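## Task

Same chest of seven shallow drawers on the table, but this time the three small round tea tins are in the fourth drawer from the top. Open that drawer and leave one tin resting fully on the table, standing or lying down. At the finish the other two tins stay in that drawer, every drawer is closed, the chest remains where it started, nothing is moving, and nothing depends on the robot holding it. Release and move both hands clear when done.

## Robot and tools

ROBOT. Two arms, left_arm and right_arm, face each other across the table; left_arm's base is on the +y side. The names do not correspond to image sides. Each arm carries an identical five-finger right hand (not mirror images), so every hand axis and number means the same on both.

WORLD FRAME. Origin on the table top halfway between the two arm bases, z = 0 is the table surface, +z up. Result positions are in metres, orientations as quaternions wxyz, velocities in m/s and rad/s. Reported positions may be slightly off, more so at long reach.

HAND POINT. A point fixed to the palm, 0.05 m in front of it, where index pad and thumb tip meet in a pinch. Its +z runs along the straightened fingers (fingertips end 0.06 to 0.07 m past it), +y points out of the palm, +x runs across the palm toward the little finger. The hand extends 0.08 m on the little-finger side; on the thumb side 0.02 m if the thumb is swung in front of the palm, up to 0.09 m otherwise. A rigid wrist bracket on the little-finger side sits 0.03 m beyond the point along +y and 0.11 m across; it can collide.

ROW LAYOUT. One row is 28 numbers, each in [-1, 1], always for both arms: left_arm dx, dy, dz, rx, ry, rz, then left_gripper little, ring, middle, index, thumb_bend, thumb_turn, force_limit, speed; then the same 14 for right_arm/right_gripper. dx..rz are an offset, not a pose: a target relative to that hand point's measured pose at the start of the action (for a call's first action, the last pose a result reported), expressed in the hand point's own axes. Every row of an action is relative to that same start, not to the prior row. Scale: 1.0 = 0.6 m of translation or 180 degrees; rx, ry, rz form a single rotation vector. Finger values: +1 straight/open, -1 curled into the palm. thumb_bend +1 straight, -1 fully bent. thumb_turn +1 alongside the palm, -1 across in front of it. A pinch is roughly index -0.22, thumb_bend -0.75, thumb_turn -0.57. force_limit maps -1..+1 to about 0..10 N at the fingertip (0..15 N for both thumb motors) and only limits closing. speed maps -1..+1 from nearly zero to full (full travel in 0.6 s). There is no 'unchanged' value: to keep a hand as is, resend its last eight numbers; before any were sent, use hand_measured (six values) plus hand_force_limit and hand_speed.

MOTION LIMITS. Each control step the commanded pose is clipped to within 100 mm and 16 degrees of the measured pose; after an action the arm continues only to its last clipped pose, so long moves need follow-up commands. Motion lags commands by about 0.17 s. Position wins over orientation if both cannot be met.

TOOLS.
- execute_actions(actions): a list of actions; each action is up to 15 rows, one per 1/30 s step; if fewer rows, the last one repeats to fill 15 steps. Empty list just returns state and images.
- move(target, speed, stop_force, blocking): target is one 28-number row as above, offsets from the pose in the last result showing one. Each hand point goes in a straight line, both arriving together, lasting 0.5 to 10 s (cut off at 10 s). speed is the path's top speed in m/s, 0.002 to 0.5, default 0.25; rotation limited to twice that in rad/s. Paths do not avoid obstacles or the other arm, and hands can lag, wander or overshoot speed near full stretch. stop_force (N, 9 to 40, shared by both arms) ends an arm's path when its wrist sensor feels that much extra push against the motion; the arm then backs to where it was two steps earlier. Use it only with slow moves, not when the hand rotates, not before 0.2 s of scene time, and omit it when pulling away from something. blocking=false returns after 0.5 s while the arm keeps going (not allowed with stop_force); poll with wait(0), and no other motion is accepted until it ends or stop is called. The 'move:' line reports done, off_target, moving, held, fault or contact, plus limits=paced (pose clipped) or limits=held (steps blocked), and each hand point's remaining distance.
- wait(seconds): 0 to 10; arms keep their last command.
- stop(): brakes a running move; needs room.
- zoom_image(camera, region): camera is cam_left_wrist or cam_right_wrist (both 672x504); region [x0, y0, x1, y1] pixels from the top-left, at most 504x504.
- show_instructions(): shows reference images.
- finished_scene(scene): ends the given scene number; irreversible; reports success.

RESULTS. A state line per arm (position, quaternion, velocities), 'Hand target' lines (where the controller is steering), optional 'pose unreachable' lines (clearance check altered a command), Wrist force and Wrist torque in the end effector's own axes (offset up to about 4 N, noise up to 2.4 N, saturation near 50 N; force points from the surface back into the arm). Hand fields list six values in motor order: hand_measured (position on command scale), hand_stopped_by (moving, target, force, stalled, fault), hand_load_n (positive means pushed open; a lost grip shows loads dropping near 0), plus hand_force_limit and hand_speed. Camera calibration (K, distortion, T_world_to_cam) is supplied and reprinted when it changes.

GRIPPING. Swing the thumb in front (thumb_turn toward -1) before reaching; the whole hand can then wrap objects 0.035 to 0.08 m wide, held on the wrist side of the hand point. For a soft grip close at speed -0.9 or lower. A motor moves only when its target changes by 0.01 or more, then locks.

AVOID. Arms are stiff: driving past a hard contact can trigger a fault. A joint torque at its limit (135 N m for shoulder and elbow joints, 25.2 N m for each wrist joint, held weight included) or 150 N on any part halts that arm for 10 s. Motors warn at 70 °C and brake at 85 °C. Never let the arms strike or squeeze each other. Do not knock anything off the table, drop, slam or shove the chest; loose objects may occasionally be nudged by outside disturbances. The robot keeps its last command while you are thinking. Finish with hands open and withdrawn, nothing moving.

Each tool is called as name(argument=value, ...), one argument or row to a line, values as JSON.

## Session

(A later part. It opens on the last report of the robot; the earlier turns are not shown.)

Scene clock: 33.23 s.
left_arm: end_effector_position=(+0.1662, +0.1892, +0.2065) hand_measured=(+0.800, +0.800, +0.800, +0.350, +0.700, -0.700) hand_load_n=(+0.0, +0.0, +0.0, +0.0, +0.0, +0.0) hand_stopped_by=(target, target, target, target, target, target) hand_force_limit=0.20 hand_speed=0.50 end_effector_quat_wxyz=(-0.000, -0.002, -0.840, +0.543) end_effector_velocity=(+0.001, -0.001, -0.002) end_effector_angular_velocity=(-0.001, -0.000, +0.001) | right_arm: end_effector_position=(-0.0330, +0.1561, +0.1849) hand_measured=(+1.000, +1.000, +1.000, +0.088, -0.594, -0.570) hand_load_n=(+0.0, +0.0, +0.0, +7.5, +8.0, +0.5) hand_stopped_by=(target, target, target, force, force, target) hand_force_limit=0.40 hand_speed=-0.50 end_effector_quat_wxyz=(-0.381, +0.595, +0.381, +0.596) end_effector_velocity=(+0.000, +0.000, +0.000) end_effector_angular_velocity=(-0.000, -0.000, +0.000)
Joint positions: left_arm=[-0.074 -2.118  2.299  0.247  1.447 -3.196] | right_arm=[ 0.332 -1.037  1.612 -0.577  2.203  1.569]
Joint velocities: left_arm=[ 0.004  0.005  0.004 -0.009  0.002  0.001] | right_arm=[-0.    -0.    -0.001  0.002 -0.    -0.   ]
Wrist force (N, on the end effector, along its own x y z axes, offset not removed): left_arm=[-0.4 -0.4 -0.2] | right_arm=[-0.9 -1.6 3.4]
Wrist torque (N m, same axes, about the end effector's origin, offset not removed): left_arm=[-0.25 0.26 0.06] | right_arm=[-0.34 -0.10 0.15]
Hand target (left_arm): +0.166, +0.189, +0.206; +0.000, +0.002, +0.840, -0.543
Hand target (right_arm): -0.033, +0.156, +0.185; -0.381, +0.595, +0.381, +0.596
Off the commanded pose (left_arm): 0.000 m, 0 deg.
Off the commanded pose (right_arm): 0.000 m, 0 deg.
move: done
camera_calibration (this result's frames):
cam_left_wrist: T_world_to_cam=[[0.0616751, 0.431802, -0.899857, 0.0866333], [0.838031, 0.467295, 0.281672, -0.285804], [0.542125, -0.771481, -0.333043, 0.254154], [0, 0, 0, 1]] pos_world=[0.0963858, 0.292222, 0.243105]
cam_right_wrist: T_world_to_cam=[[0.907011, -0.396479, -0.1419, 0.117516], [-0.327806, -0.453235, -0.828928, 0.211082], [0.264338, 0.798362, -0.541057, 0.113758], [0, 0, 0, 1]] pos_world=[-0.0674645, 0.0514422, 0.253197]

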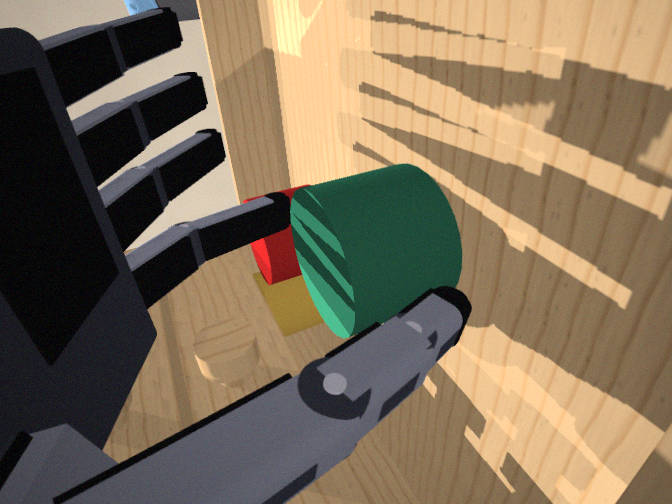

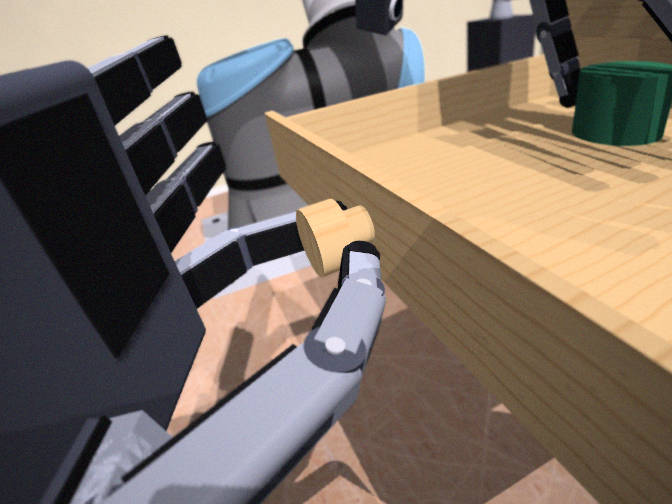

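move(
  target=[0,0.021,0.01,0,0,0,0.8,0.8,0.8,0.35,0.7,-0.7,0.2,0.5,0,0,0,0,0,0,1,1,1,-0.5,-0.7,-0.57,0.4,-0.5],
  speed=0.015,
  stop_force=9,
)

execute_actions(
  actions=[
    [[0,-0.003,-0.001,0,0,0,0.8,0.8,0.8,-0.3,-0.5,-0.7,0.4,-0.5,0,0,0,0,0,0,1,1,1,-0.5,-0.7,-0.57,0.4,-0.5]],
    [[0,0,0,0,0,0,0.8,0.8,0.8,-0.3,-0.5,-0.7,0.4,-0.5,0,0,0,0,0,0,1,1,1,-0.5,-0.7,-0.57,0.4,-0.5]],
    [[0,0,0,0,0,0,0.8,0.8,0.8,-0.3,-0.5,-0.7,0.4,-0.5,0,0,0,0,0,0,1,1,1,-0.5,-0.7,-0.57,0.4,-0.5]],
  ],
)

move(
  target=[0,-0.12,-0.056,0,0,0,0.8,0.8,0.8,-0.3,-0.5,-0.7,0.4,-0.5,0,0,0,0,0,0,1,1,1,-0.5,-0.7,-0.57,0.4,-0.5],
  speed=0.06,
)

Scene clock: 34.67 s.
left_arm: end_effector_position=(+0.1662, +0.1890, +0.1962) hand_measured=(+0.800, +0.800, +0.800, +0.350, +0.700, -0.700) hand_load_n=(+0.0, +0.0, +0.0, +0.0, -1.0, +0.0) hand_stopped_by=(target, target, target, target, target, target) hand_force_limit=0.20 hand_speed=0.50 end_effector_quat_wxyz=(-0.000, -0.002, -0.840, +0.542) end_effector_velocity=(-0.000, +0.001, +0.004) end_effector_angular_velocity=(+0.006, -0.000, -0.001) | right_arm: end_effector_position=(-0.0330, +0.1561, +0.1849) hand_measured=(+1.000, +1.000, +1.000, +0.088, -0.594, -0.570) hand_load_n=(+0.0, +0.0, +0.0, +7.0, +8.5, +1.5) hand_stopped_by=(target, target, target, force, force, target) hand_force_limit=0.40 hand_speed=-0.50 end_effector_quat_wxyz=(-0.381, +0.595, +0.381, +0.596) end_effector_velocity=(+0.000, +0.000, +0.001) end_effector_angular_velocity=(+0.001, -0.000, -0.002)
Joint positions: left_arm=[-0.073 -2.111  2.322  0.216  1.448 -3.195] | right_arm=[ 0.332 -1.037  1.612 -0.577  2.203  1.569]
Joint velocities: left_arm=[-0.    -0.002 -0.012  0.019  0.001 -0.   ] | right_arm=[-0.     0.    -0.001 -0.     0.002 -0.001]
Wrist force (N, on the end effector, along its own x y z axes, offset not removed): left_arm=[-1.0 -13.1 -11.8] | right_arm=[-5.0 -3.2 2.8]
Wrist torque (N m, same axes, about the end effector's origin, offset not removed): left_arm=[-0.85 0.37 -0.08] | right_arm=[-0.34 -0.15 0.18]
Hand target (left_arm): +0.166, +0.189, +0.197; +0.000, +0.002, +0.840, -0.543
Hand target (right_arm): -0.033, +0.156, +0.185; -0.381, +0.595, +0.381, +0.596
Off the commanded pose (left_arm): 0.004 m, 0 deg.
Off the commanded pose (right_arm): 0.000 m, 0 deg.
move: contact (left_arm)
camera_calibration (this result's frames):
cam_left_wrist: T_world_to_cam=[[0.0616879, 0.431915, -0.899802, 0.0774156], [0.838009, 0.467285, 0.281753, -0.282856], [0.542158, -0.771424, -0.333123, 0.250554], [0, 0, 0, 1]] pos_world=[0.0964204, 0.292021, 0.23282]
cam_right_wrist: T_world_to_cam=[[0.906987, -0.396536, -0.141892, 0.117474], [-0.327838, -0.453247, -0.828909, 0.21107], [0.26438, 0.798327, -0.541089, 0.113754], [0, 0, 0, 1]] pos_world=[-0.0674251, 0.0514369, 0.253178]

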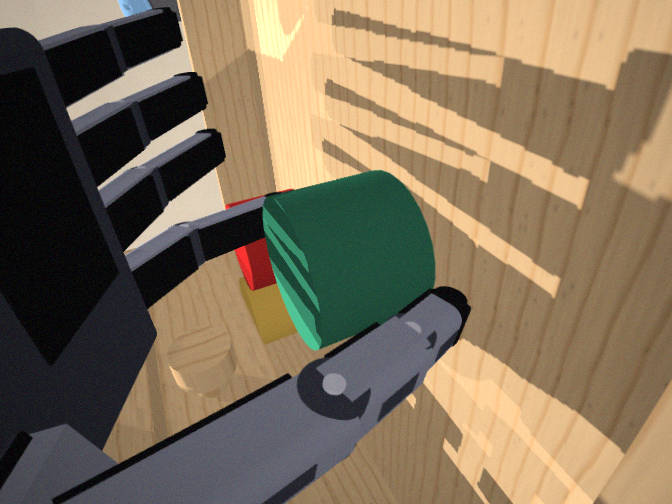

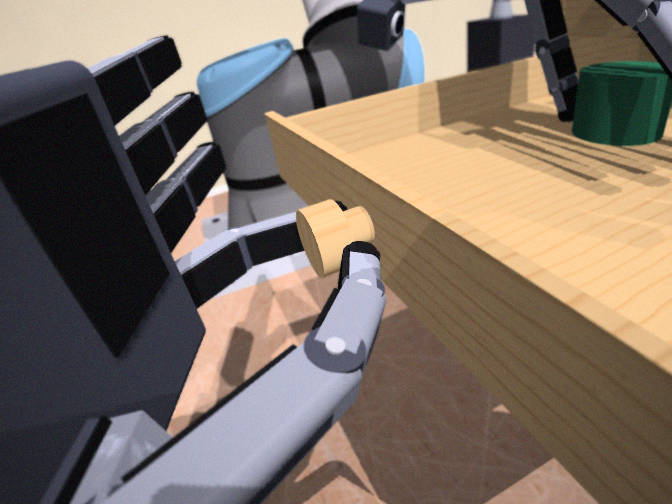

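Scene clock: 36.17 s.
left_arm: end_effector_position=(+0.1662, +0.1888, +0.1981) hand_measured=(+0.800, +0.800, +0.800, +0.052, +0.494, -0.700) hand_load_n=(+0.0, +0.0, +0.0, +11.5, +11.5, +0.0) hand_stopped_by=(target, target, target, force, force, target) hand_force_limit=0.40 hand_speed=-0.50 end_effector_quat_wxyz=(-0.000, -0.002, -0.840, +0.542) end_effector_velocity=(-0.000, -0.000, -0.000) end_effector_angular_velocity=(-0.000, +0.001, -0.001) | right_arm: end_effector_position=(-0.0330, +0.1561, +0.1849) hand_measured=(+1.000, +1.000, +1.000, +0.088, -0.594, -0.570) hand_load_n=(+0.0, +0.0, +0.0, +7.5, +8.0, +1.0) hand_stopped_by=(target, target, target, force, force, target) hand_force_limit=0.40 hand_speed=-0.50 end_effector_quat_wxyz=(-0.381, +0.595, +0.381, +0.596) end_effector_velocity=(-0.000, +0.000, -0.000) end_effector_angular_velocity=(-0.000, +0.000, +0.001)
Joint positions: left_arm=[-0.073 -2.111  2.318  0.221  1.448 -3.195] | right_arm=[ 0.332 -1.037  1.612 -0.577  2.203  1.569]
Joint velocities: left_arm=[ 0.     0.     0.    -0.001  0.001 -0.   ] | right_arm=[ 0.    -0.    -0.     0.    -0.001  0.   ]
Wrist force (N, on the end effector, along its own x y z axes, offset not removed): left_arm=[0.9 -1.6 -0.8] | right_arm=[-0.4 -2.4 2.6]
Wrist torque (N m, same axes, about the end effector's origin, offset not removed): left_arm=[-0.24 -0.07 0.19] | right_arm=[-0.29 -0.19 0.15]
Hand target (left_arm): +0.166, +0.189, +0.198; +0.000, +0.002, +0.840, -0.542
Hand target (right_arm): -0.033, +0.156, +0.185; -0.381, +0.595, +0.381, +0.596
Off the commanded pose (left_arm): 0.000 m, 0 deg.
Off the commanded pose (right_arm): 0.000 m, 0 deg.
camera_calibration (this result's frames):
cam_left_wrist: T_world_to_cam=[[0.0617019, 0.431933, -0.899793, 0.079161], [0.838008, 0.467275, 0.281774, -0.283288], [0.542158, -0.771419, -0.333131, 0.251029], [0, 0, 0, 1]] pos_world=[0.0964155, 0.29183, 0.234677]
cam_right_wrist: T_world_to_cam=[[0.906987, -0.396536, -0.141892, 0.117474], [-0.327838, -0.453247, -0.828909, 0.21107], [0.26438, 0.798327, -0.541089, 0.113754], [0, 0, 0, 1]] pos_world=[-0.0674251, 0.0514369, 0.253178]

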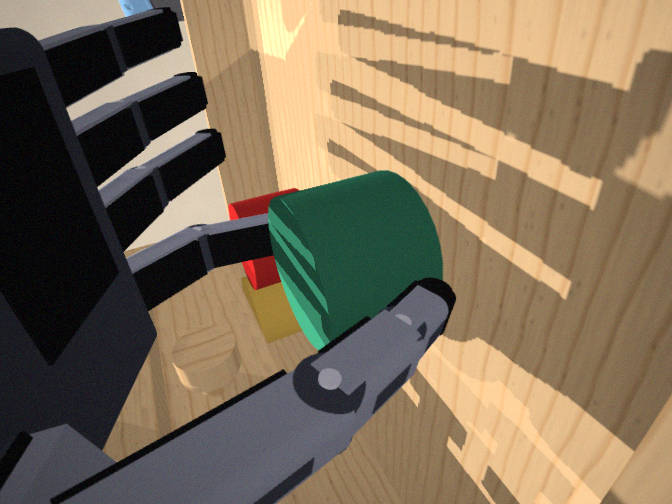

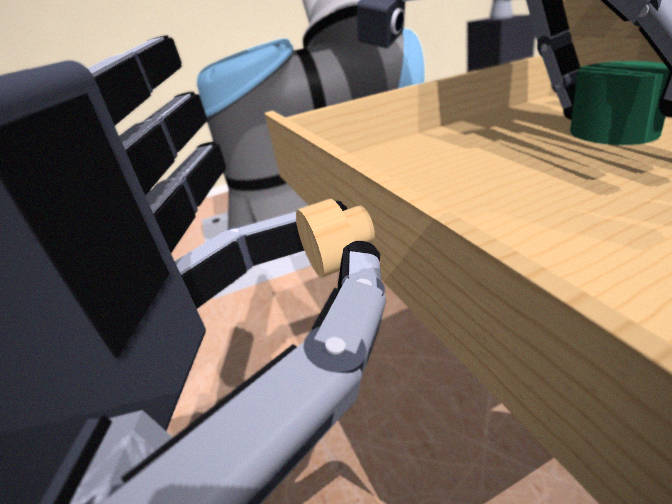

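Scene clock: 37.97 s.
left_arm: end_effector_position=(+0.1660, +0.1897, +0.2773) hand_measured=(+0.800, +0.800, +0.800, +0.052, +0.494, -0.700) hand_load_n=(+0.0, +0.0, +0.0, +11.0, +11.5, -0.5) hand_stopped_by=(target, target, target, force, force, target) hand_force_limit=0.40 hand_speed=-0.50 end_effector_quat_wxyz=(-0.000, -0.002, -0.840, +0.543) end_effector_velocity=(-0.000, +0.000, +0.002) end_effector_angular_velocity=(+0.001, -0.000, +0.000) | right_arm: end_effector_position=(-0.0330, +0.1561, +0.1849) hand_measured=(+1.000, +1.000, +1.000, +0.088, -0.594, -0.570) hand_load_n=(+0.0, +0.0, +0.0, +7.5, +8.0, +0.5) hand_stopped_by=(target, target, target, force, force, target) hand_force_limit=0.40 hand_speed=-0.50 end_effector_quat_wxyz=(-0.381, +0.595, +0.381, +0.596) end_effector_velocity=(-0.000, +0.000, +0.000) end_effector_angular_velocity=(+0.001, +0.000, +0.000)
Joint positions: left_arm=[-0.076 -2.137  2.126  0.439  1.446 -3.196] | right_arm=[ 0.332 -1.037  1.612 -0.577  2.203  1.569]
Joint velocities: left_arm=[-0.001  0.    -0.006  0.006 -0.001 -0.   ] | right_arm=[ 0.    -0.    -0.    -0.001 -0.     0.   ]
Wrist force (N, on the end effector, along its own x y z axes, offset not removed): left_arm=[1.0 0.0 0.1] | right_arm=[-0.8 -3.5 1.7]
Wrist torque (N m, same axes, about the end effector's origin, offset not removed): left_arm=[-0.14 -0.04 0.26] | right_arm=[-0.48 -0.02 0.06]
Hand target (left_arm): +0.166, +0.190, +0.278; +0.000, +0.002, +0.840, -0.542
Hand target (right_arm): -0.033, +0.156, +0.185; -0.381, +0.595, +0.381, +0.596
Off the commanded pose (left_arm): 0.000 m, 0 deg.
Off the commanded pose (right_arm): 0.000 m, 0 deg.
move: done
camera_calibration (this result's frames):
cam_left_wrist: T_world_to_cam=[[0.0616964, 0.431857, -0.899829, 0.150067], [0.838019, 0.467286, 0.281724, -0.305838], [0.542142, -0.771456, -0.333075, 0.278191], [0, 0, 0, 1]] pos_world=[0.0962205, 0.292718, 0.313855]
cam_right_wrist: T_world_to_cam=[[0.906987, -0.396536, -0.141892, 0.117474], [-0.327838, -0.453247, -0.828909, 0.21107], [0.26438, 0.798327, -0.541088, 0.113754], [0, 0, 0, 1]] pos_world=[-0.067425, 0.051437, 0.253178]

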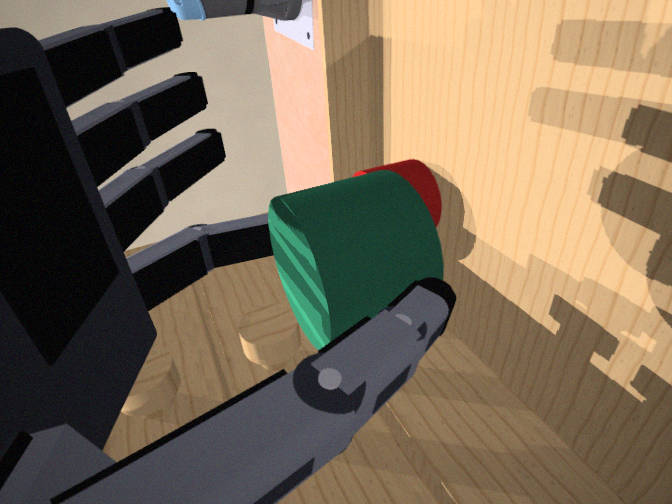

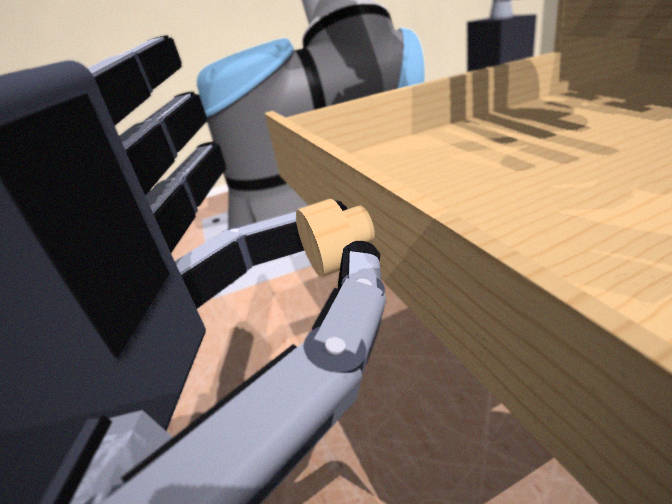

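move(
  target=[0.05,-0.136,-0.063,0,0,0,0.8,0.8,0.8,-0.3,-0.5,-0.7,0.4,-0.5,0,0.364,0.175,0,0,0,1,1,1,-0.5,-0.7,-0.57,0.4,-0.5],
  speed=0.08,
)

move(
  target=[0,0,0,0,0,0,0.8,0.8,0.8,-0.3,-0.5,-0.7,0.4,-0.5,0,0.022,0.011,0,0,0,1,1,1,-0.5,-0.7,-0.57,0.4,-0.5],
  speed=0.01,
  stop_force=12,
)

Scene clock: 41.67 s.
left_arm: end_effector_position=(+0.1358, +0.1905, +0.3669) hand_measured=(+0.800, +0.800, +0.800, +0.052, +0.494, -0.700) hand_load_n=(+0.0, +0.0, +0.0, +11.0, +11.5, -0.5) hand_stopped_by=(target, target, target, force, force, target) hand_force_limit=0.40 hand_speed=-0.50 end_effector_quat_wxyz=(+0.000, -0.001, -0.840, +0.542) end_effector_velocity=(-0.001, -0.000, +0.001) end_effector_angular_velocity=(-0.000, +0.000, -0.001) | right_arm: end_effector_position=(+0.2092, +0.1597, +0.1859) hand_measured=(+1.000, +1.000, +1.000, +0.088, -0.594, -0.570) hand_load_n=(+0.0, +0.0, +0.0, +6.5, +5.5, +1.5) hand_stopped_by=(target, target, target, force, force, target) hand_force_limit=0.40 hand_speed=-0.50 end_effector_quat_wxyz=(-0.381, +0.595, +0.381, +0.597) end_effector_velocity=(+0.002, -0.000, -0.001) end_effector_angular_velocity=(-0.003, +0.000, -0.001)
Joint positions: left_arm=[-0.346 -2.174  1.912  0.719  1.202 -3.316] | right_arm=[-0.137 -1.138  1.772 -0.637  1.734  1.568]
Joint velocities: left_arm=[-0.006 -0.    -0.002  0.003 -0.004 -0.002] | right_arm=[-0.004  0.001 -0.001  0.002 -0.003 -0.   ]
Wrist force (N, on the end effector, along its own x y z axes, offset not removed): left_arm=[-0.5 -0.7 0.3] | right_arm=[-0.6 -3.2 1.5]
Wrist torque (N m, same axes, about the end effector's origin, offset not removed): left_arm=[-0.25 0.10 0.03] | right_arm=[-0.58 -0.10 0.22]
Hand target (left_arm): +0.136, +0.191, +0.367; -0.000, +0.001, +0.840, -0.542
Hand target (right_arm): +0.209, +0.160, +0.186; -0.381, +0.595, +0.381, +0.597
Off the commanded pose (left_arm): 0.000 m, 0 deg.
Off the commanded pose (right_arm): 0.001 m, 0 deg.
move: done
camera_calibration (this result's frames):
cam_left_wrist: T_world_to_cam=[[0.0610391, 0.431946, -0.899832, 0.232316], [0.83829, 0.467164, 0.281117, -0.30598], [0.541797, -0.771479, -0.333581, 0.325321], [0, 0, 0, 1]] pos_world=[0.0660618, 0.293574, 0.403582]
cam_right_wrist: T_world_to_cam=[[0.907187, -0.396569, -0.140516, -0.100884], [-0.326577, -0.453179, -0.829443, 0.292747], [0.265252, 0.79835, -0.540628, 0.0471384], [0, 0, 0, 1]] pos_world=[0.174622, 0.0550264, 0.254126]

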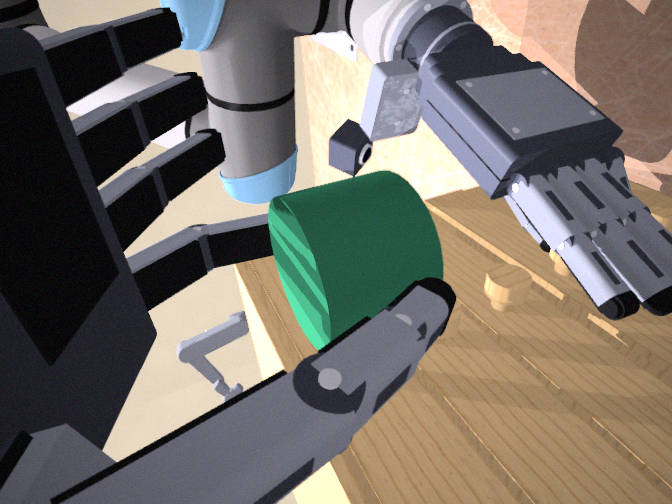

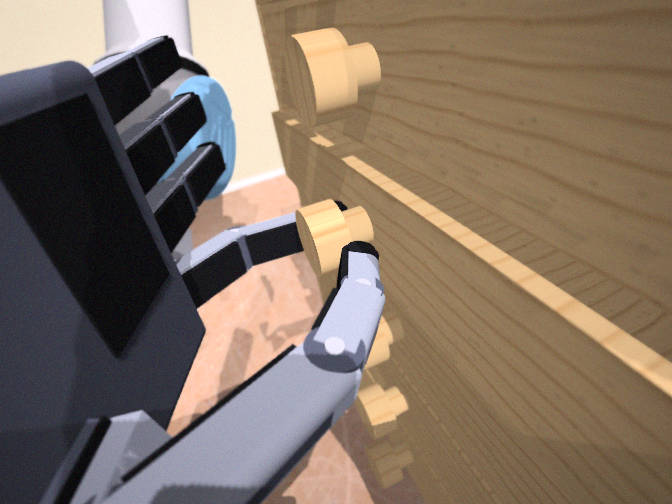

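Scene clock: 42.97 s.
left_arm: end_effector_position=(+0.1358, +0.1905, +0.3669) hand_measured=(+0.800, +0.800, +0.800, +0.052, +0.494, -0.700) hand_load_n=(+0.0, +0.0, +0.0, +11.0, +11.5, -0.5) hand_stopped_by=(target, target, target, force, force, target) hand_force_limit=0.40 hand_speed=-0.50 end_effector_quat_wxyz=(+0.000, -0.001, -0.840, +0.542) end_effector_velocity=(+0.000, -0.000, +0.000) end_effector_angular_velocity=(-0.001, -0.001, +0.002) | right_arm: end_effector_position=(+0.2183, +0.1599, +0.1859) hand_measured=(+1.000, +1.000, +1.000, +0.088, -0.596, -0.570) hand_load_n=(+0.0, +0.0, +0.0, +6.0, +4.5, +1.5) hand_stopped_by=(target, target, target, force, force, target) hand_force_limit=0.40 hand_speed=-0.50 end_effector_quat_wxyz=(-0.381, +0.595, +0.381, +0.597) end_effector_velocity=(-0.003, -0.001, -0.000) end_effector_angular_velocity=(-0.000, +0.000, -0.002)
Joint positions: left_arm=[-0.346 -2.174  1.912  0.719  1.202 -3.316] | right_arm=[-0.154 -1.137  1.771 -0.636  1.717  1.568]
Joint velocities: left_arm=[ 0.     0.     0.    -0.001 -0.002  0.   ] | right_arm=[ 0.007 -0.     0.001 -0.     0.009  0.   ]
Wrist force (N, on the end effector, along its own x y z axes, offset not removed): left_arm=[0.0 0.6 0.0] | right_arm=[-1.5 -14.6 -7.2]
Wrist torque (N m, same axes, about the end effector's origin, offset not removed): left_arm=[-0.13 0.08 0.24] | right_arm=[-0.25 -0.04 0.13]
Hand target (left_arm): +0.136, +0.191, +0.367; -0.000, +0.001, +0.840, -0.542
Hand target (right_arm): +0.218, +0.160, +0.186; -0.381, +0.595, +0.381, +0.597
Off the commanded pose (left_arm): 0.000 m, 0 deg.
Off the commanded pose (right_arm): 0.006 m, 0 deg.
move: contact (right_arm)
camera_calibration (this result's frames):
cam_left_wrist: T_world_to_cam=[[0.0610295, 0.431924, -0.899843, 0.23233], [0.838293, 0.467171, 0.281097, -0.30598], [0.541793, -0.771488, -0.333568, 0.325324], [0, 0, 0, 1]] pos_world=[0.0660643, 0.293579, 0.403588]
cam_right_wrist: T_world_to_cam=[[0.90712, -0.396745, -0.140453, -0.109013], [-0.326653, -0.453253, -0.829373, 0.295843], [0.265389, 0.79822, -0.540752, 0.0445369], [0, 0, 0, 1]] pos_world=[0.183706, 0.0552909, 0.254136]

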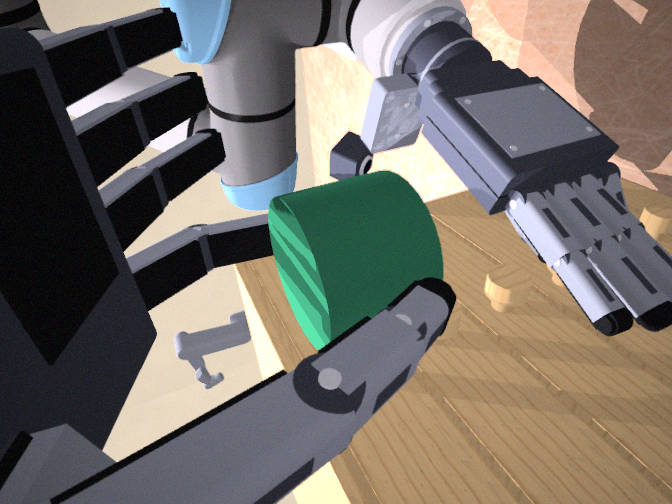

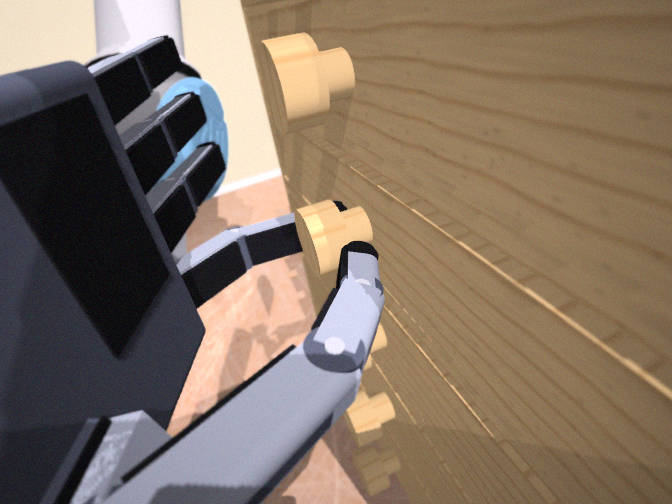

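execute_actions(
  actions=[
    [[0,0,0,0,0,0,0.8,0.8,0.8,-0.3,-0.5,-0.7,0.4,-0.5,0,-0.006,0,0,0,0,1,1,1,0.6,0,-0.57,0.4,0.5]],
    [[0,0,0,0,0,0,0.8,0.8,0.8,-0.3,-0.5,-0.7,0.4,-0.5,0,0,0,0,0,0,1,1,1,0.6,0,-0.57,0.4,0.5]],
  ],
)

move(
  target=[0,0,0,0,0,0,0.8,0.8,0.8,-0.3,-0.5,-0.7,0.4,-0.5,0,-0.12,-0.056,0,0,0,1,1,1,0.6,0,-0.57,0.4,0.5],
  speed=0.1,
)

move(
  target=[0,0,0,0,0,0,0.8,0.8,0.8,-0.3,-0.5,-0.7,0.4,-0.5,0.15,-0.2,-0.55,0.2,0,0,1,1,1,0.6,0,-0.57,0.4,0.5],
  speed=0.3,
)

Scene clock: 44.17 s.
left_arm: end_effector_position=(+0.1358, +0.1905, +0.3669) hand_measured=(+0.800, +0.800, +0.800, +0.052, +0.494, -0.700) hand_load_n=(+0.0, +0.0, +0.0, +11.0, +11.5, -0.5) hand_stopped_by=(target, target, target, force, force, target) hand_force_limit=0.40 hand_speed=-0.50 end_effector_quat_wxyz=(+0.000, -0.001, -0.840, +0.542) end_effector_velocity=(-0.001, -0.000, -0.000) end_effector_angular_velocity=(+0.001, +0.000, -0.001) | right_arm: end_effector_position=(+0.2149, +0.1615, +0.1859) hand_measured=(+1.000, +1.000, +1.000, +0.600, -0.064, -0.570) hand_load_n=(+0.0, +0.0, +0.0, +0.0, -14.5, -3.0) hand_stopped_by=(target, target, target, target, stalled, target) hand_force_limit=0.40 hand_speed=0.50 end_effector_quat_wxyz=(-0.381, +0.595, +0.381, +0.597) end_effector_velocity=(+0.000, -0.000, -0.000) end_effector_angular_velocity=(-0.001, -0.000, -0.000)
Joint positions: left_arm=[-0.346 -2.174  1.912  0.719  1.202 -3.316] | right_arm=[-0.147 -1.134  1.766 -0.634  1.724  1.568]
Joint velocities: left_arm=[-0.     0.001 -0.     0.     0.002 -0.   ] | right_arm=[-0.  0.  0.  0. -0. -0.]
Wrist force (N, on the end effector, along its own x y z axes, offset not removed): left_arm=[-0.2 2.0 0.5] | right_arm=[4.4 -15.8 2.1]
Wrist torque (N m, same axes, about the end effector's origin, offset not removed): left_arm=[0.02 0.05 0.13] | right_arm=[-0.46 0.01 0.04]
Hand target (left_arm): +0.136, +0.191, +0.367; -0.000, +0.001, +0.840, -0.542
Hand target (right_arm): +0.215, +0.161, +0.186; -0.381, +0.595, +0.381, +0.597
Off the commanded pose (left_arm): 0.000 m, 0 deg.
Off the commanded pose (right_arm): 0.000 m, 0 deg.
camera_calibration (this result's frames):
cam_left_wrist: T_world_to_cam=[[0.0610297, 0.431924, -0.899843, 0.232329], [0.838293, 0.467171, 0.281097, -0.30598], [0.541793, -0.771487, -0.333568, 0.325324], [0, 0, 0, 1]] pos_world=[0.0660643, 0.293579, 0.403588]
cam_right_wrist: T_world_to_cam=[[0.907255, -0.396428, -0.140474, -0.105416], [-0.326486, -0.453284, -0.829422, 0.29545], [0.265131, 0.79836, -0.540672, 0.0442291], [0, 0, 0, 1]] pos_world=[0.180373, 0.0568219, 0.254158]

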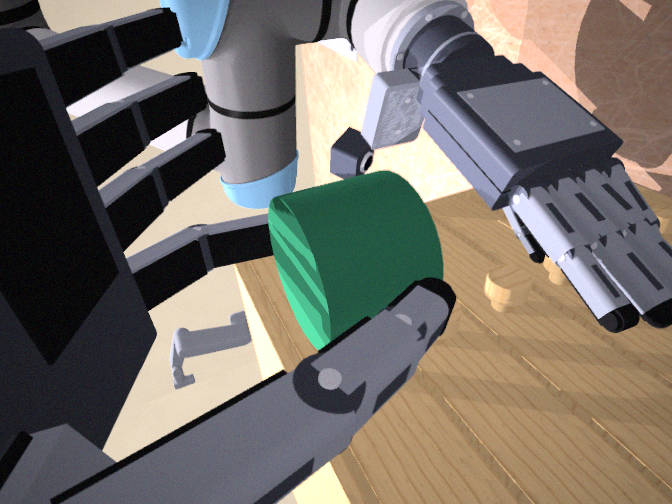

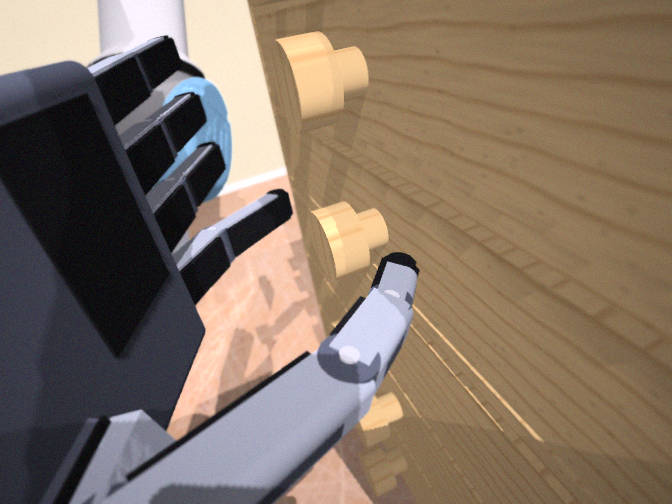

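Scene clock: 45.50 s.
left_arm: end_effector_position=(+0.1358, +0.1905, +0.3669) hand_measured=(+0.800, +0.800, +0.800, +0.052, +0.494, -0.700) hand_load_n=(+0.0, +0.0, +0.0, +11.0, +11.5, -0.5) hand_stopped_by=(target, target, target, force, force, target) hand_force_limit=0.40 hand_speed=-0.50 end_effector_quat_wxyz=(+0.000, -0.001, -0.840, +0.542) end_effector_velocity=(+0.001, -0.000, -0.000) end_effector_angular_velocity=(+0.001, -0.002, +0.003) | right_arm: end_effector_position=(+0.1357, +0.1612, +0.1856) hand_measured=(+1.000, +1.000, +1.000, +0.600, -0.056, -0.570) hand_load_n=(+0.0, +0.0, +0.0, +0.0, +0.0, +0.0) hand_stopped_by=(target, target, target, target, stalled, target) hand_force_limit=0.40 hand_speed=0.50 end_effector_quat_wxyz=(-0.381, +0.595, +0.381, +0.597) end_effector_velocity=(-0.003, +0.000, +0.000) end_effector_angular_velocity=(+0.001, -0.000, +0.000)
Joint positions: left_arm=[-0.346 -2.174  1.912  0.719  1.202 -3.316] | right_arm=[ 0.008 -1.125  1.753 -0.63   1.879  1.568]
Joint velocities: left_arm=[ 0.     0.002 -0.     0.001 -0.003 -0.   ] | right_arm=[ 0.005  0.001 -0.002  0.001  0.005  0.   ]
Wrist force (N, on the end effector, along its own x y z axes, offset not removed): left_arm=[-0.4 -0.4 -0.4] | right_arm=[-0.4 -2.5 3.2]
Wrist torque (N m, same axes, about the end effector's origin, offset not removed): left_arm=[-0.30 0.25 0.09] | right_arm=[-0.58 -0.06 0.08]
Hand target (left_arm): +0.136, +0.191, +0.367; -0.000, +0.001, +0.840, -0.542
Hand target (right_arm): +0.135, +0.161, +0.186; -0.381, +0.595, +0.381, +0.597
Off the commanded pose (left_arm): 0.000 m, 0 deg.
Off the commanded pose (right_arm): 0.000 m, 0 deg.
move: done
camera_calibration (this result's frames):
cam_left_wrist: T_world_to_cam=[[0.06103, 0.431924, -0.899843, 0.232329], [0.838293, 0.467171, 0.281097, -0.30598], [0.541793, -0.771487, -0.333568, 0.325324], [0, 0, 0, 1]] pos_world=[0.0660643, 0.293579, 0.403588]
cam_right_wrist: T_world_to_cam=[[0.907213, -0.396348, -0.14097, -0.0336467], [-0.326867, -0.453211, -0.829312, 0.269224], [0.264807, 0.798441, -0.540712, 0.0653089], [0, 0, 0, 1]] pos_world=[0.101231, 0.0565342, 0.253841]

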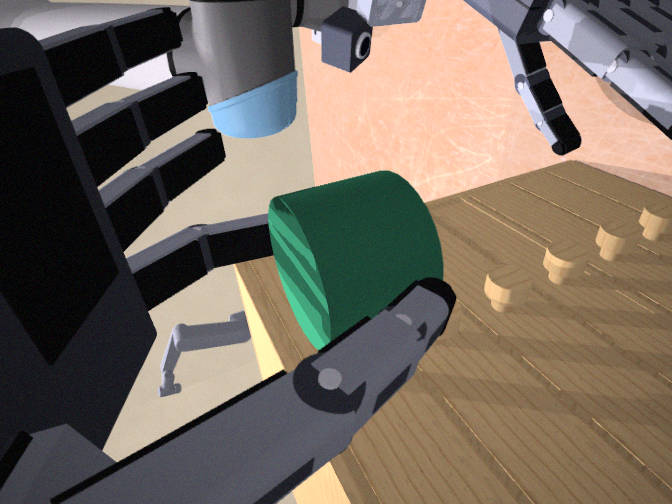

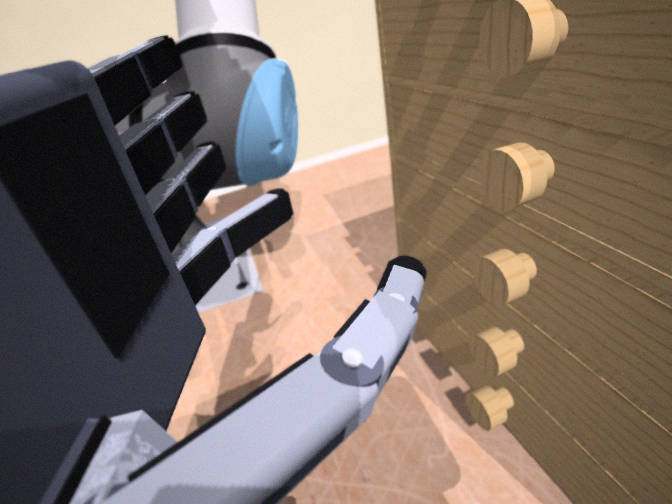

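Scene clock: 47.47 s.
left_arm: end_effector_position=(+0.1358, +0.1905, +0.3669) hand_measured=(+0.800, +0.800, +0.800, +0.052, +0.494, -0.700) hand_load_n=(+0.0, +0.0, +0.0, +11.0, +11.5, -0.5) hand_stopped_by=(target, target, target, force, force, target) hand_force_limit=0.40 hand_speed=-0.50 end_effector_quat_wxyz=(+0.000, -0.001, -0.840, +0.542) end_effector_velocity=(-0.000, -0.000, +0.000) end_effector_angular_velocity=(+0.000, +0.000, -0.000) | right_arm: end_effector_position=(-0.1119, -0.0878, +0.2750) hand_measured=(+1.000, +1.000, +1.000, +0.600, -0.056, -0.570) hand_load_n=(+0.0, +0.0, +0.0, +0.0, +0.0, +0.0) hand_stopped_by=(target, target, target, target, stalled, target) hand_force_limit=0.40 hand_speed=0.50 end_effector_quat_wxyz=(-0.546, +0.449, +0.547, +0.449) end_effector_velocity=(-0.001, -0.002, +0.001) end_effector_angular_velocity=(-0.001, -0.000, +0.002)
Joint positions: left_arm=[-0.346 -2.174  1.912  0.719  1.202 -3.316] | right_arm=[ 0.292 -1.864  2.295 -0.431  1.534  1.569]
Joint velocities: left_arm=[ 0.     0.    -0.001  0.     0.    -0.   ] | right_arm=[ 0.004 -0.005  0.     0.005  0.002 -0.   ]
Wrist force (N, on the end effector, along its own x y z axes, offset not removed): left_arm=[1.8 0.6 -0.2] | right_arm=[0.3 -1.7 2.9]
Wrist torque (N m, same axes, about the end effector's origin, offset not removed): left_arm=[-0.10 -0.10 0.23] | right_arm=[-0.46 -0.12 0.26]
Hand target (left_arm): +0.136, +0.191, +0.367; -0.000, +0.001, +0.840, -0.542
Hand target (right_arm): -0.112, -0.088, +0.275; +0.546, -0.448, -0.547, -0.449
Off the commanded pose (left_arm): 0.000 m, 0 deg.
Off the commanded pose (right_arm): 0.000 m, 0 deg.
move: done
camera_calibration (this result's frames):
cam_left_wrist: T_world_to_cam=[[0.0610302, 0.431924, -0.899843, 0.232329], [0.838293, 0.467171, 0.281097, -0.30598], [0.541793, -0.771488, -0.333568, 0.325324], [0, 0, 0, 1]] pos_world=[0.0660643, 0.293579, 0.403588]
cam_right_wrist: T_world_to_cam=[[0.966992, 0.212007, -0.141348, 0.165116], [0.00184787, -0.560548, -0.82812, 0.176655], [-0.2548, 0.800524, -0.542437, 0.320504], [0, 0, 0, 1]] pos_world=[-0.0783278, -0.192554, 0.343484]

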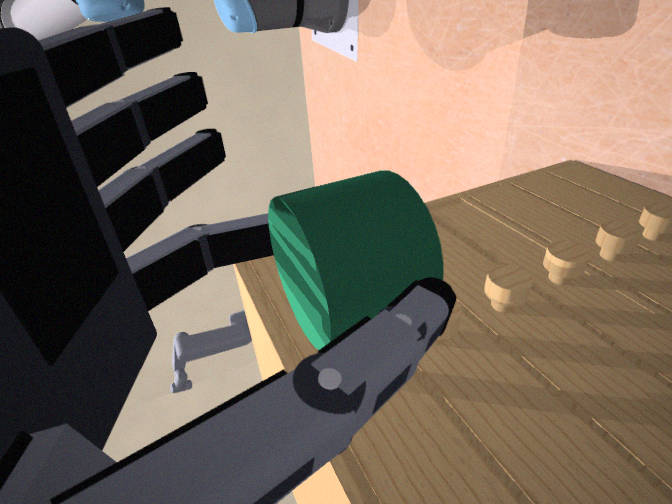

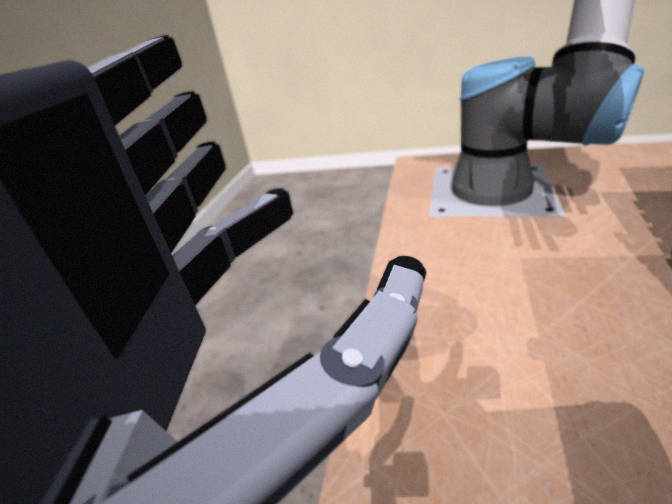

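move(
  target=[0.077,0.394,0.405,0,0,0,0.8,0.8,0.8,-0.3,-0.5,-0.7,0.4,-0.5,0,0,0,0,0,0,1,1,1,0.6,0,-0.57,0.4,0.5],
  speed=0.18,
)

move(
  target=[0,0.06,0.028,0,0,0,0.8,0.8,0.8,-0.3,-0.5,-0.7,0.4,-0.5,0,0,0,0,0,0,1,1,1,0.6,0,-0.57,0.4,0.5],
  speed=0.015,
  stop_force=9,
)

Scene clock: 50.30 s.
left_arm: end_effector_position=(+0.0899, +0.0671, +0.0515) hand_measured=(+0.800, +0.800, +0.800, +0.052, +0.494, -0.700) hand_load_n=(+0.0, +0.0, +0.0, +11.0, +11.5, -0.5) hand_stopped_by=(target, target, target, force, force, target) hand_force_limit=0.40 hand_speed=-0.50 end_effector_quat_wxyz=(+0.000, -0.001, -0.840, +0.542) end_effector_velocity=(-0.000, -0.002, -0.002) end_effector_angular_velocity=(-0.001, +0.001, -0.002) | right_arm: end_effector_position=(-0.1119, -0.0878, +0.2750) hand_measured=(+1.000, +1.000, +1.000, +0.600, -0.056, -0.570) hand_load_n=(+0.0, +0.0, +0.0, +0.0, +0.0, +0.0) hand_stopped_by=(target, target, target, target, stalled, target) hand_force_limit=0.40 hand_speed=0.50 end_effector_quat_wxyz=(-0.546, +0.449, +0.547, +0.449) end_effector_velocity=(-0.000, -0.000, +0.000) end_effector_angular_velocity=(-0.000, -0.000, +0.000)
Joint positions: left_arm=[-0.315 -1.553  2.38  -0.375  1.229 -3.302] | right_arm=[ 0.292 -1.864  2.295 -0.431  1.534  1.569]
Joint velocities: left_arm=[ 0.003  0.008 -0.002 -0.008  0.004  0.001] | right_arm=[ 0.    -0.    -0.     0.001 -0.    -0.   ]
Wrist force (N, on the end effector, along its own x y z axes, offset not removed): left_arm=[-0.1 -0.7 -0.3] | right_arm=[0.3 -2.3 2.4]
Wrist torque (N m, same axes, about the end effector's origin, offset not removed): left_arm=[-0.30 0.13 0.14] | right_arm=[-0.59 -0.21 0.14]
Hand target (left_arm): +0.090, +0.067, +0.051; -0.000, +0.001, +0.840, -0.542
Hand target (right_arm): -0.112, -0.088, +0.275; +0.546, -0.449, -0.547, -0.449
Off the commanded pose (left_arm): 0.001 m, 0 deg.
Off the commanded pose (right_arm): 0.000 m, 0 deg.
move: done
camera_calibration (this result's frames):
cam_left_wrist: T_world_to_cam=[[0.0610926, 0.432004, -0.8998, 0.00454588], [0.838241, 0.467193, 0.281217, -0.121135], [0.541867, -0.77143, -0.333582, 0.14978], [0, 0, 0, 1]] pos_world=[0.0201017, 0.170175, 0.0881196]
cam_right_wrist: T_world_to_cam=[[0.966991, 0.212005, -0.141357, 0.165118], [0.00184235, -0.560558, -0.828113, 0.176645], [-0.254803, 0.800518, -0.542445, 0.320505], [0, 0, 0, 1]] pos_world=[-0.0783271, -0.192556, 0.343478]

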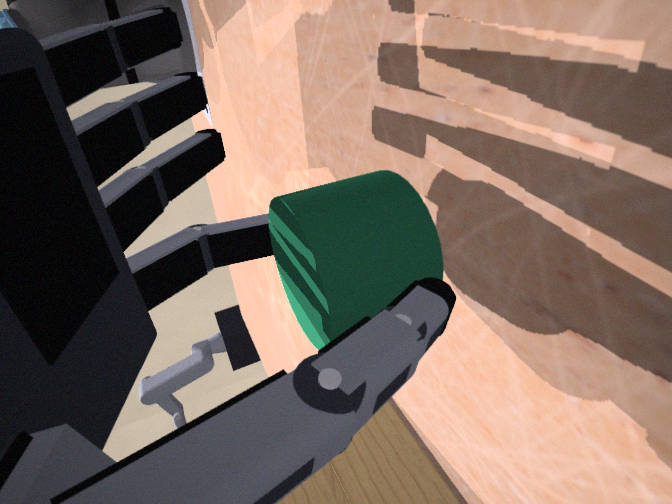

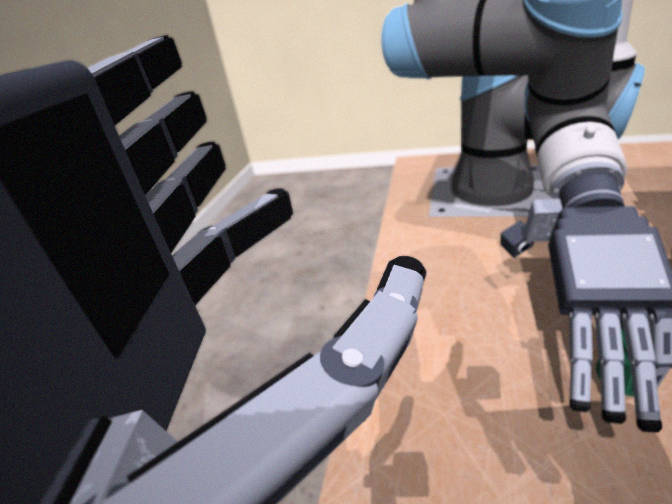

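Scene clock: 52.20 s.
left_arm: end_effector_position=(+0.0900, +0.0670, +0.0288) hand_measured=(+0.800, +0.800, +0.800, +0.052, +0.494, -0.700) hand_load_n=(+0.0, +0.0, +0.0, +11.0, +11.5, -0.5) hand_stopped_by=(target, target, target, force, force, target) hand_force_limit=0.40 hand_speed=-0.50 end_effector_quat_wxyz=(+0.000, -0.001, -0.840, +0.542) end_effector_velocity=(+0.001, +0.000, +0.006) end_effector_angular_velocity=(+0.000, -0.002, +0.003) | right_arm: end_effector_position=(-0.1119, -0.0878, +0.2750) hand_measured=(+1.000, +1.000, +1.000, +0.600, -0.056, -0.570) hand_load_n=(+0.0, +0.0, +0.0, +0.0, +0.0, +0.0) hand_stopped_by=(target, target, target, target, stalled, target) hand_force_limit=0.40 hand_speed=0.50 end_effector_quat_wxyz=(-0.546, +0.449, +0.547, +0.449) end_effector_velocity=(+0.000, -0.000, -0.000) end_effector_angular_velocity=(+0.000, +0.000, -0.001)
Joint positions: left_arm=[-0.315 -1.493  2.404 -0.459  1.229 -3.301] | right_arm=[ 0.292 -1.864  2.295 -0.431  1.534  1.569]
Joint velocities: left_arm=[-0.    -0.017 -0.006  0.023 -0.003  0.   ] | right_arm=[-0.     0.     0.001 -0.001  0.     0.   ]
Wrist force (N, on the end effector, along its own x y z axes, offset not removed): left_arm=[1.4 0.0 1.1] | right_arm=[0.5 -1.7 2.5]
Wrist torque (N m, same axes, about the end effector's origin, offset not removed): left_arm=[-0.32 -0.19 0.16] | right_arm=[-0.41 -0.14 0.20]
Hand target (left_arm): +0.090, +0.067, +0.030; -0.000, +0.001, +0.840, -0.542
Hand target (right_arm): -0.112, -0.088, +0.275; +0.546, -0.449, -0.547, -0.449
Off the commanded pose (left_arm): 0.017 m, 0 deg.
Off the commanded pose (right_arm): 0.000 m, 0 deg.
move: contact (left_arm)
camera_calibration (this result's frames):
cam_left_wrist: T_world_to_cam=[[0.061225, 0.432327, -0.899636, -0.0158173], [0.838214, 0.46707, 0.281499, -0.114803], [0.541893, -0.771323, -0.333787, 0.142094], [0, 0, 0, 1]] pos_world=[0.0201984, 0.17006, 0.0655163]
cam_right_wrist: T_world_to_cam=[[0.966991, 0.212005, -0.141357, 0.165118], [0.00184236, -0.560558, -0.828113, 0.176644], [-0.254803, 0.800518, -0.542445, 0.320504], [0, 0, 0, 1]] pos_world=[-0.0783271, -0.192556, 0.343478]

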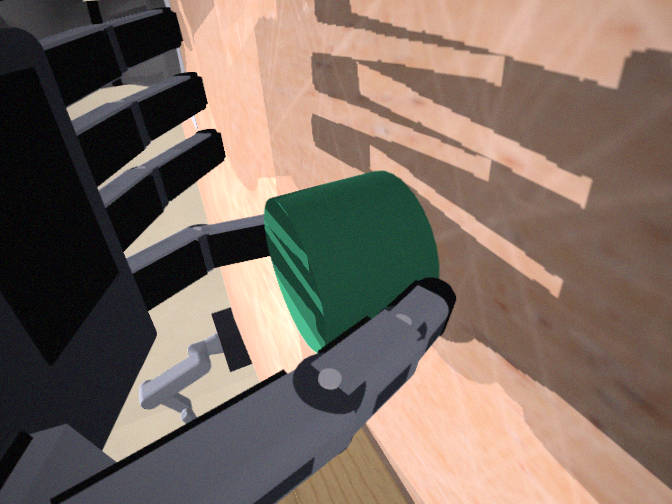

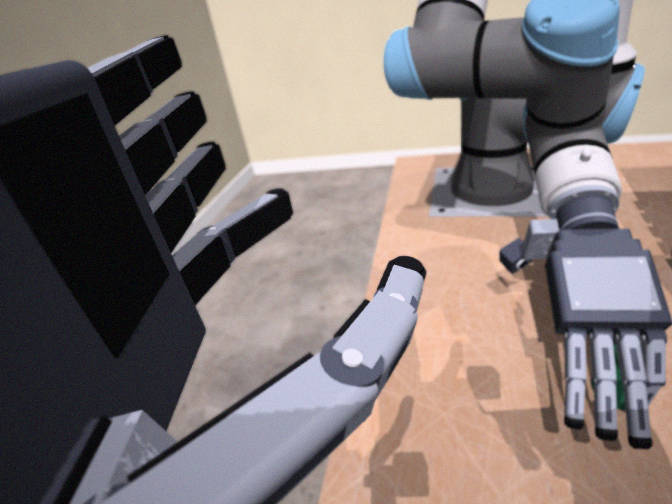

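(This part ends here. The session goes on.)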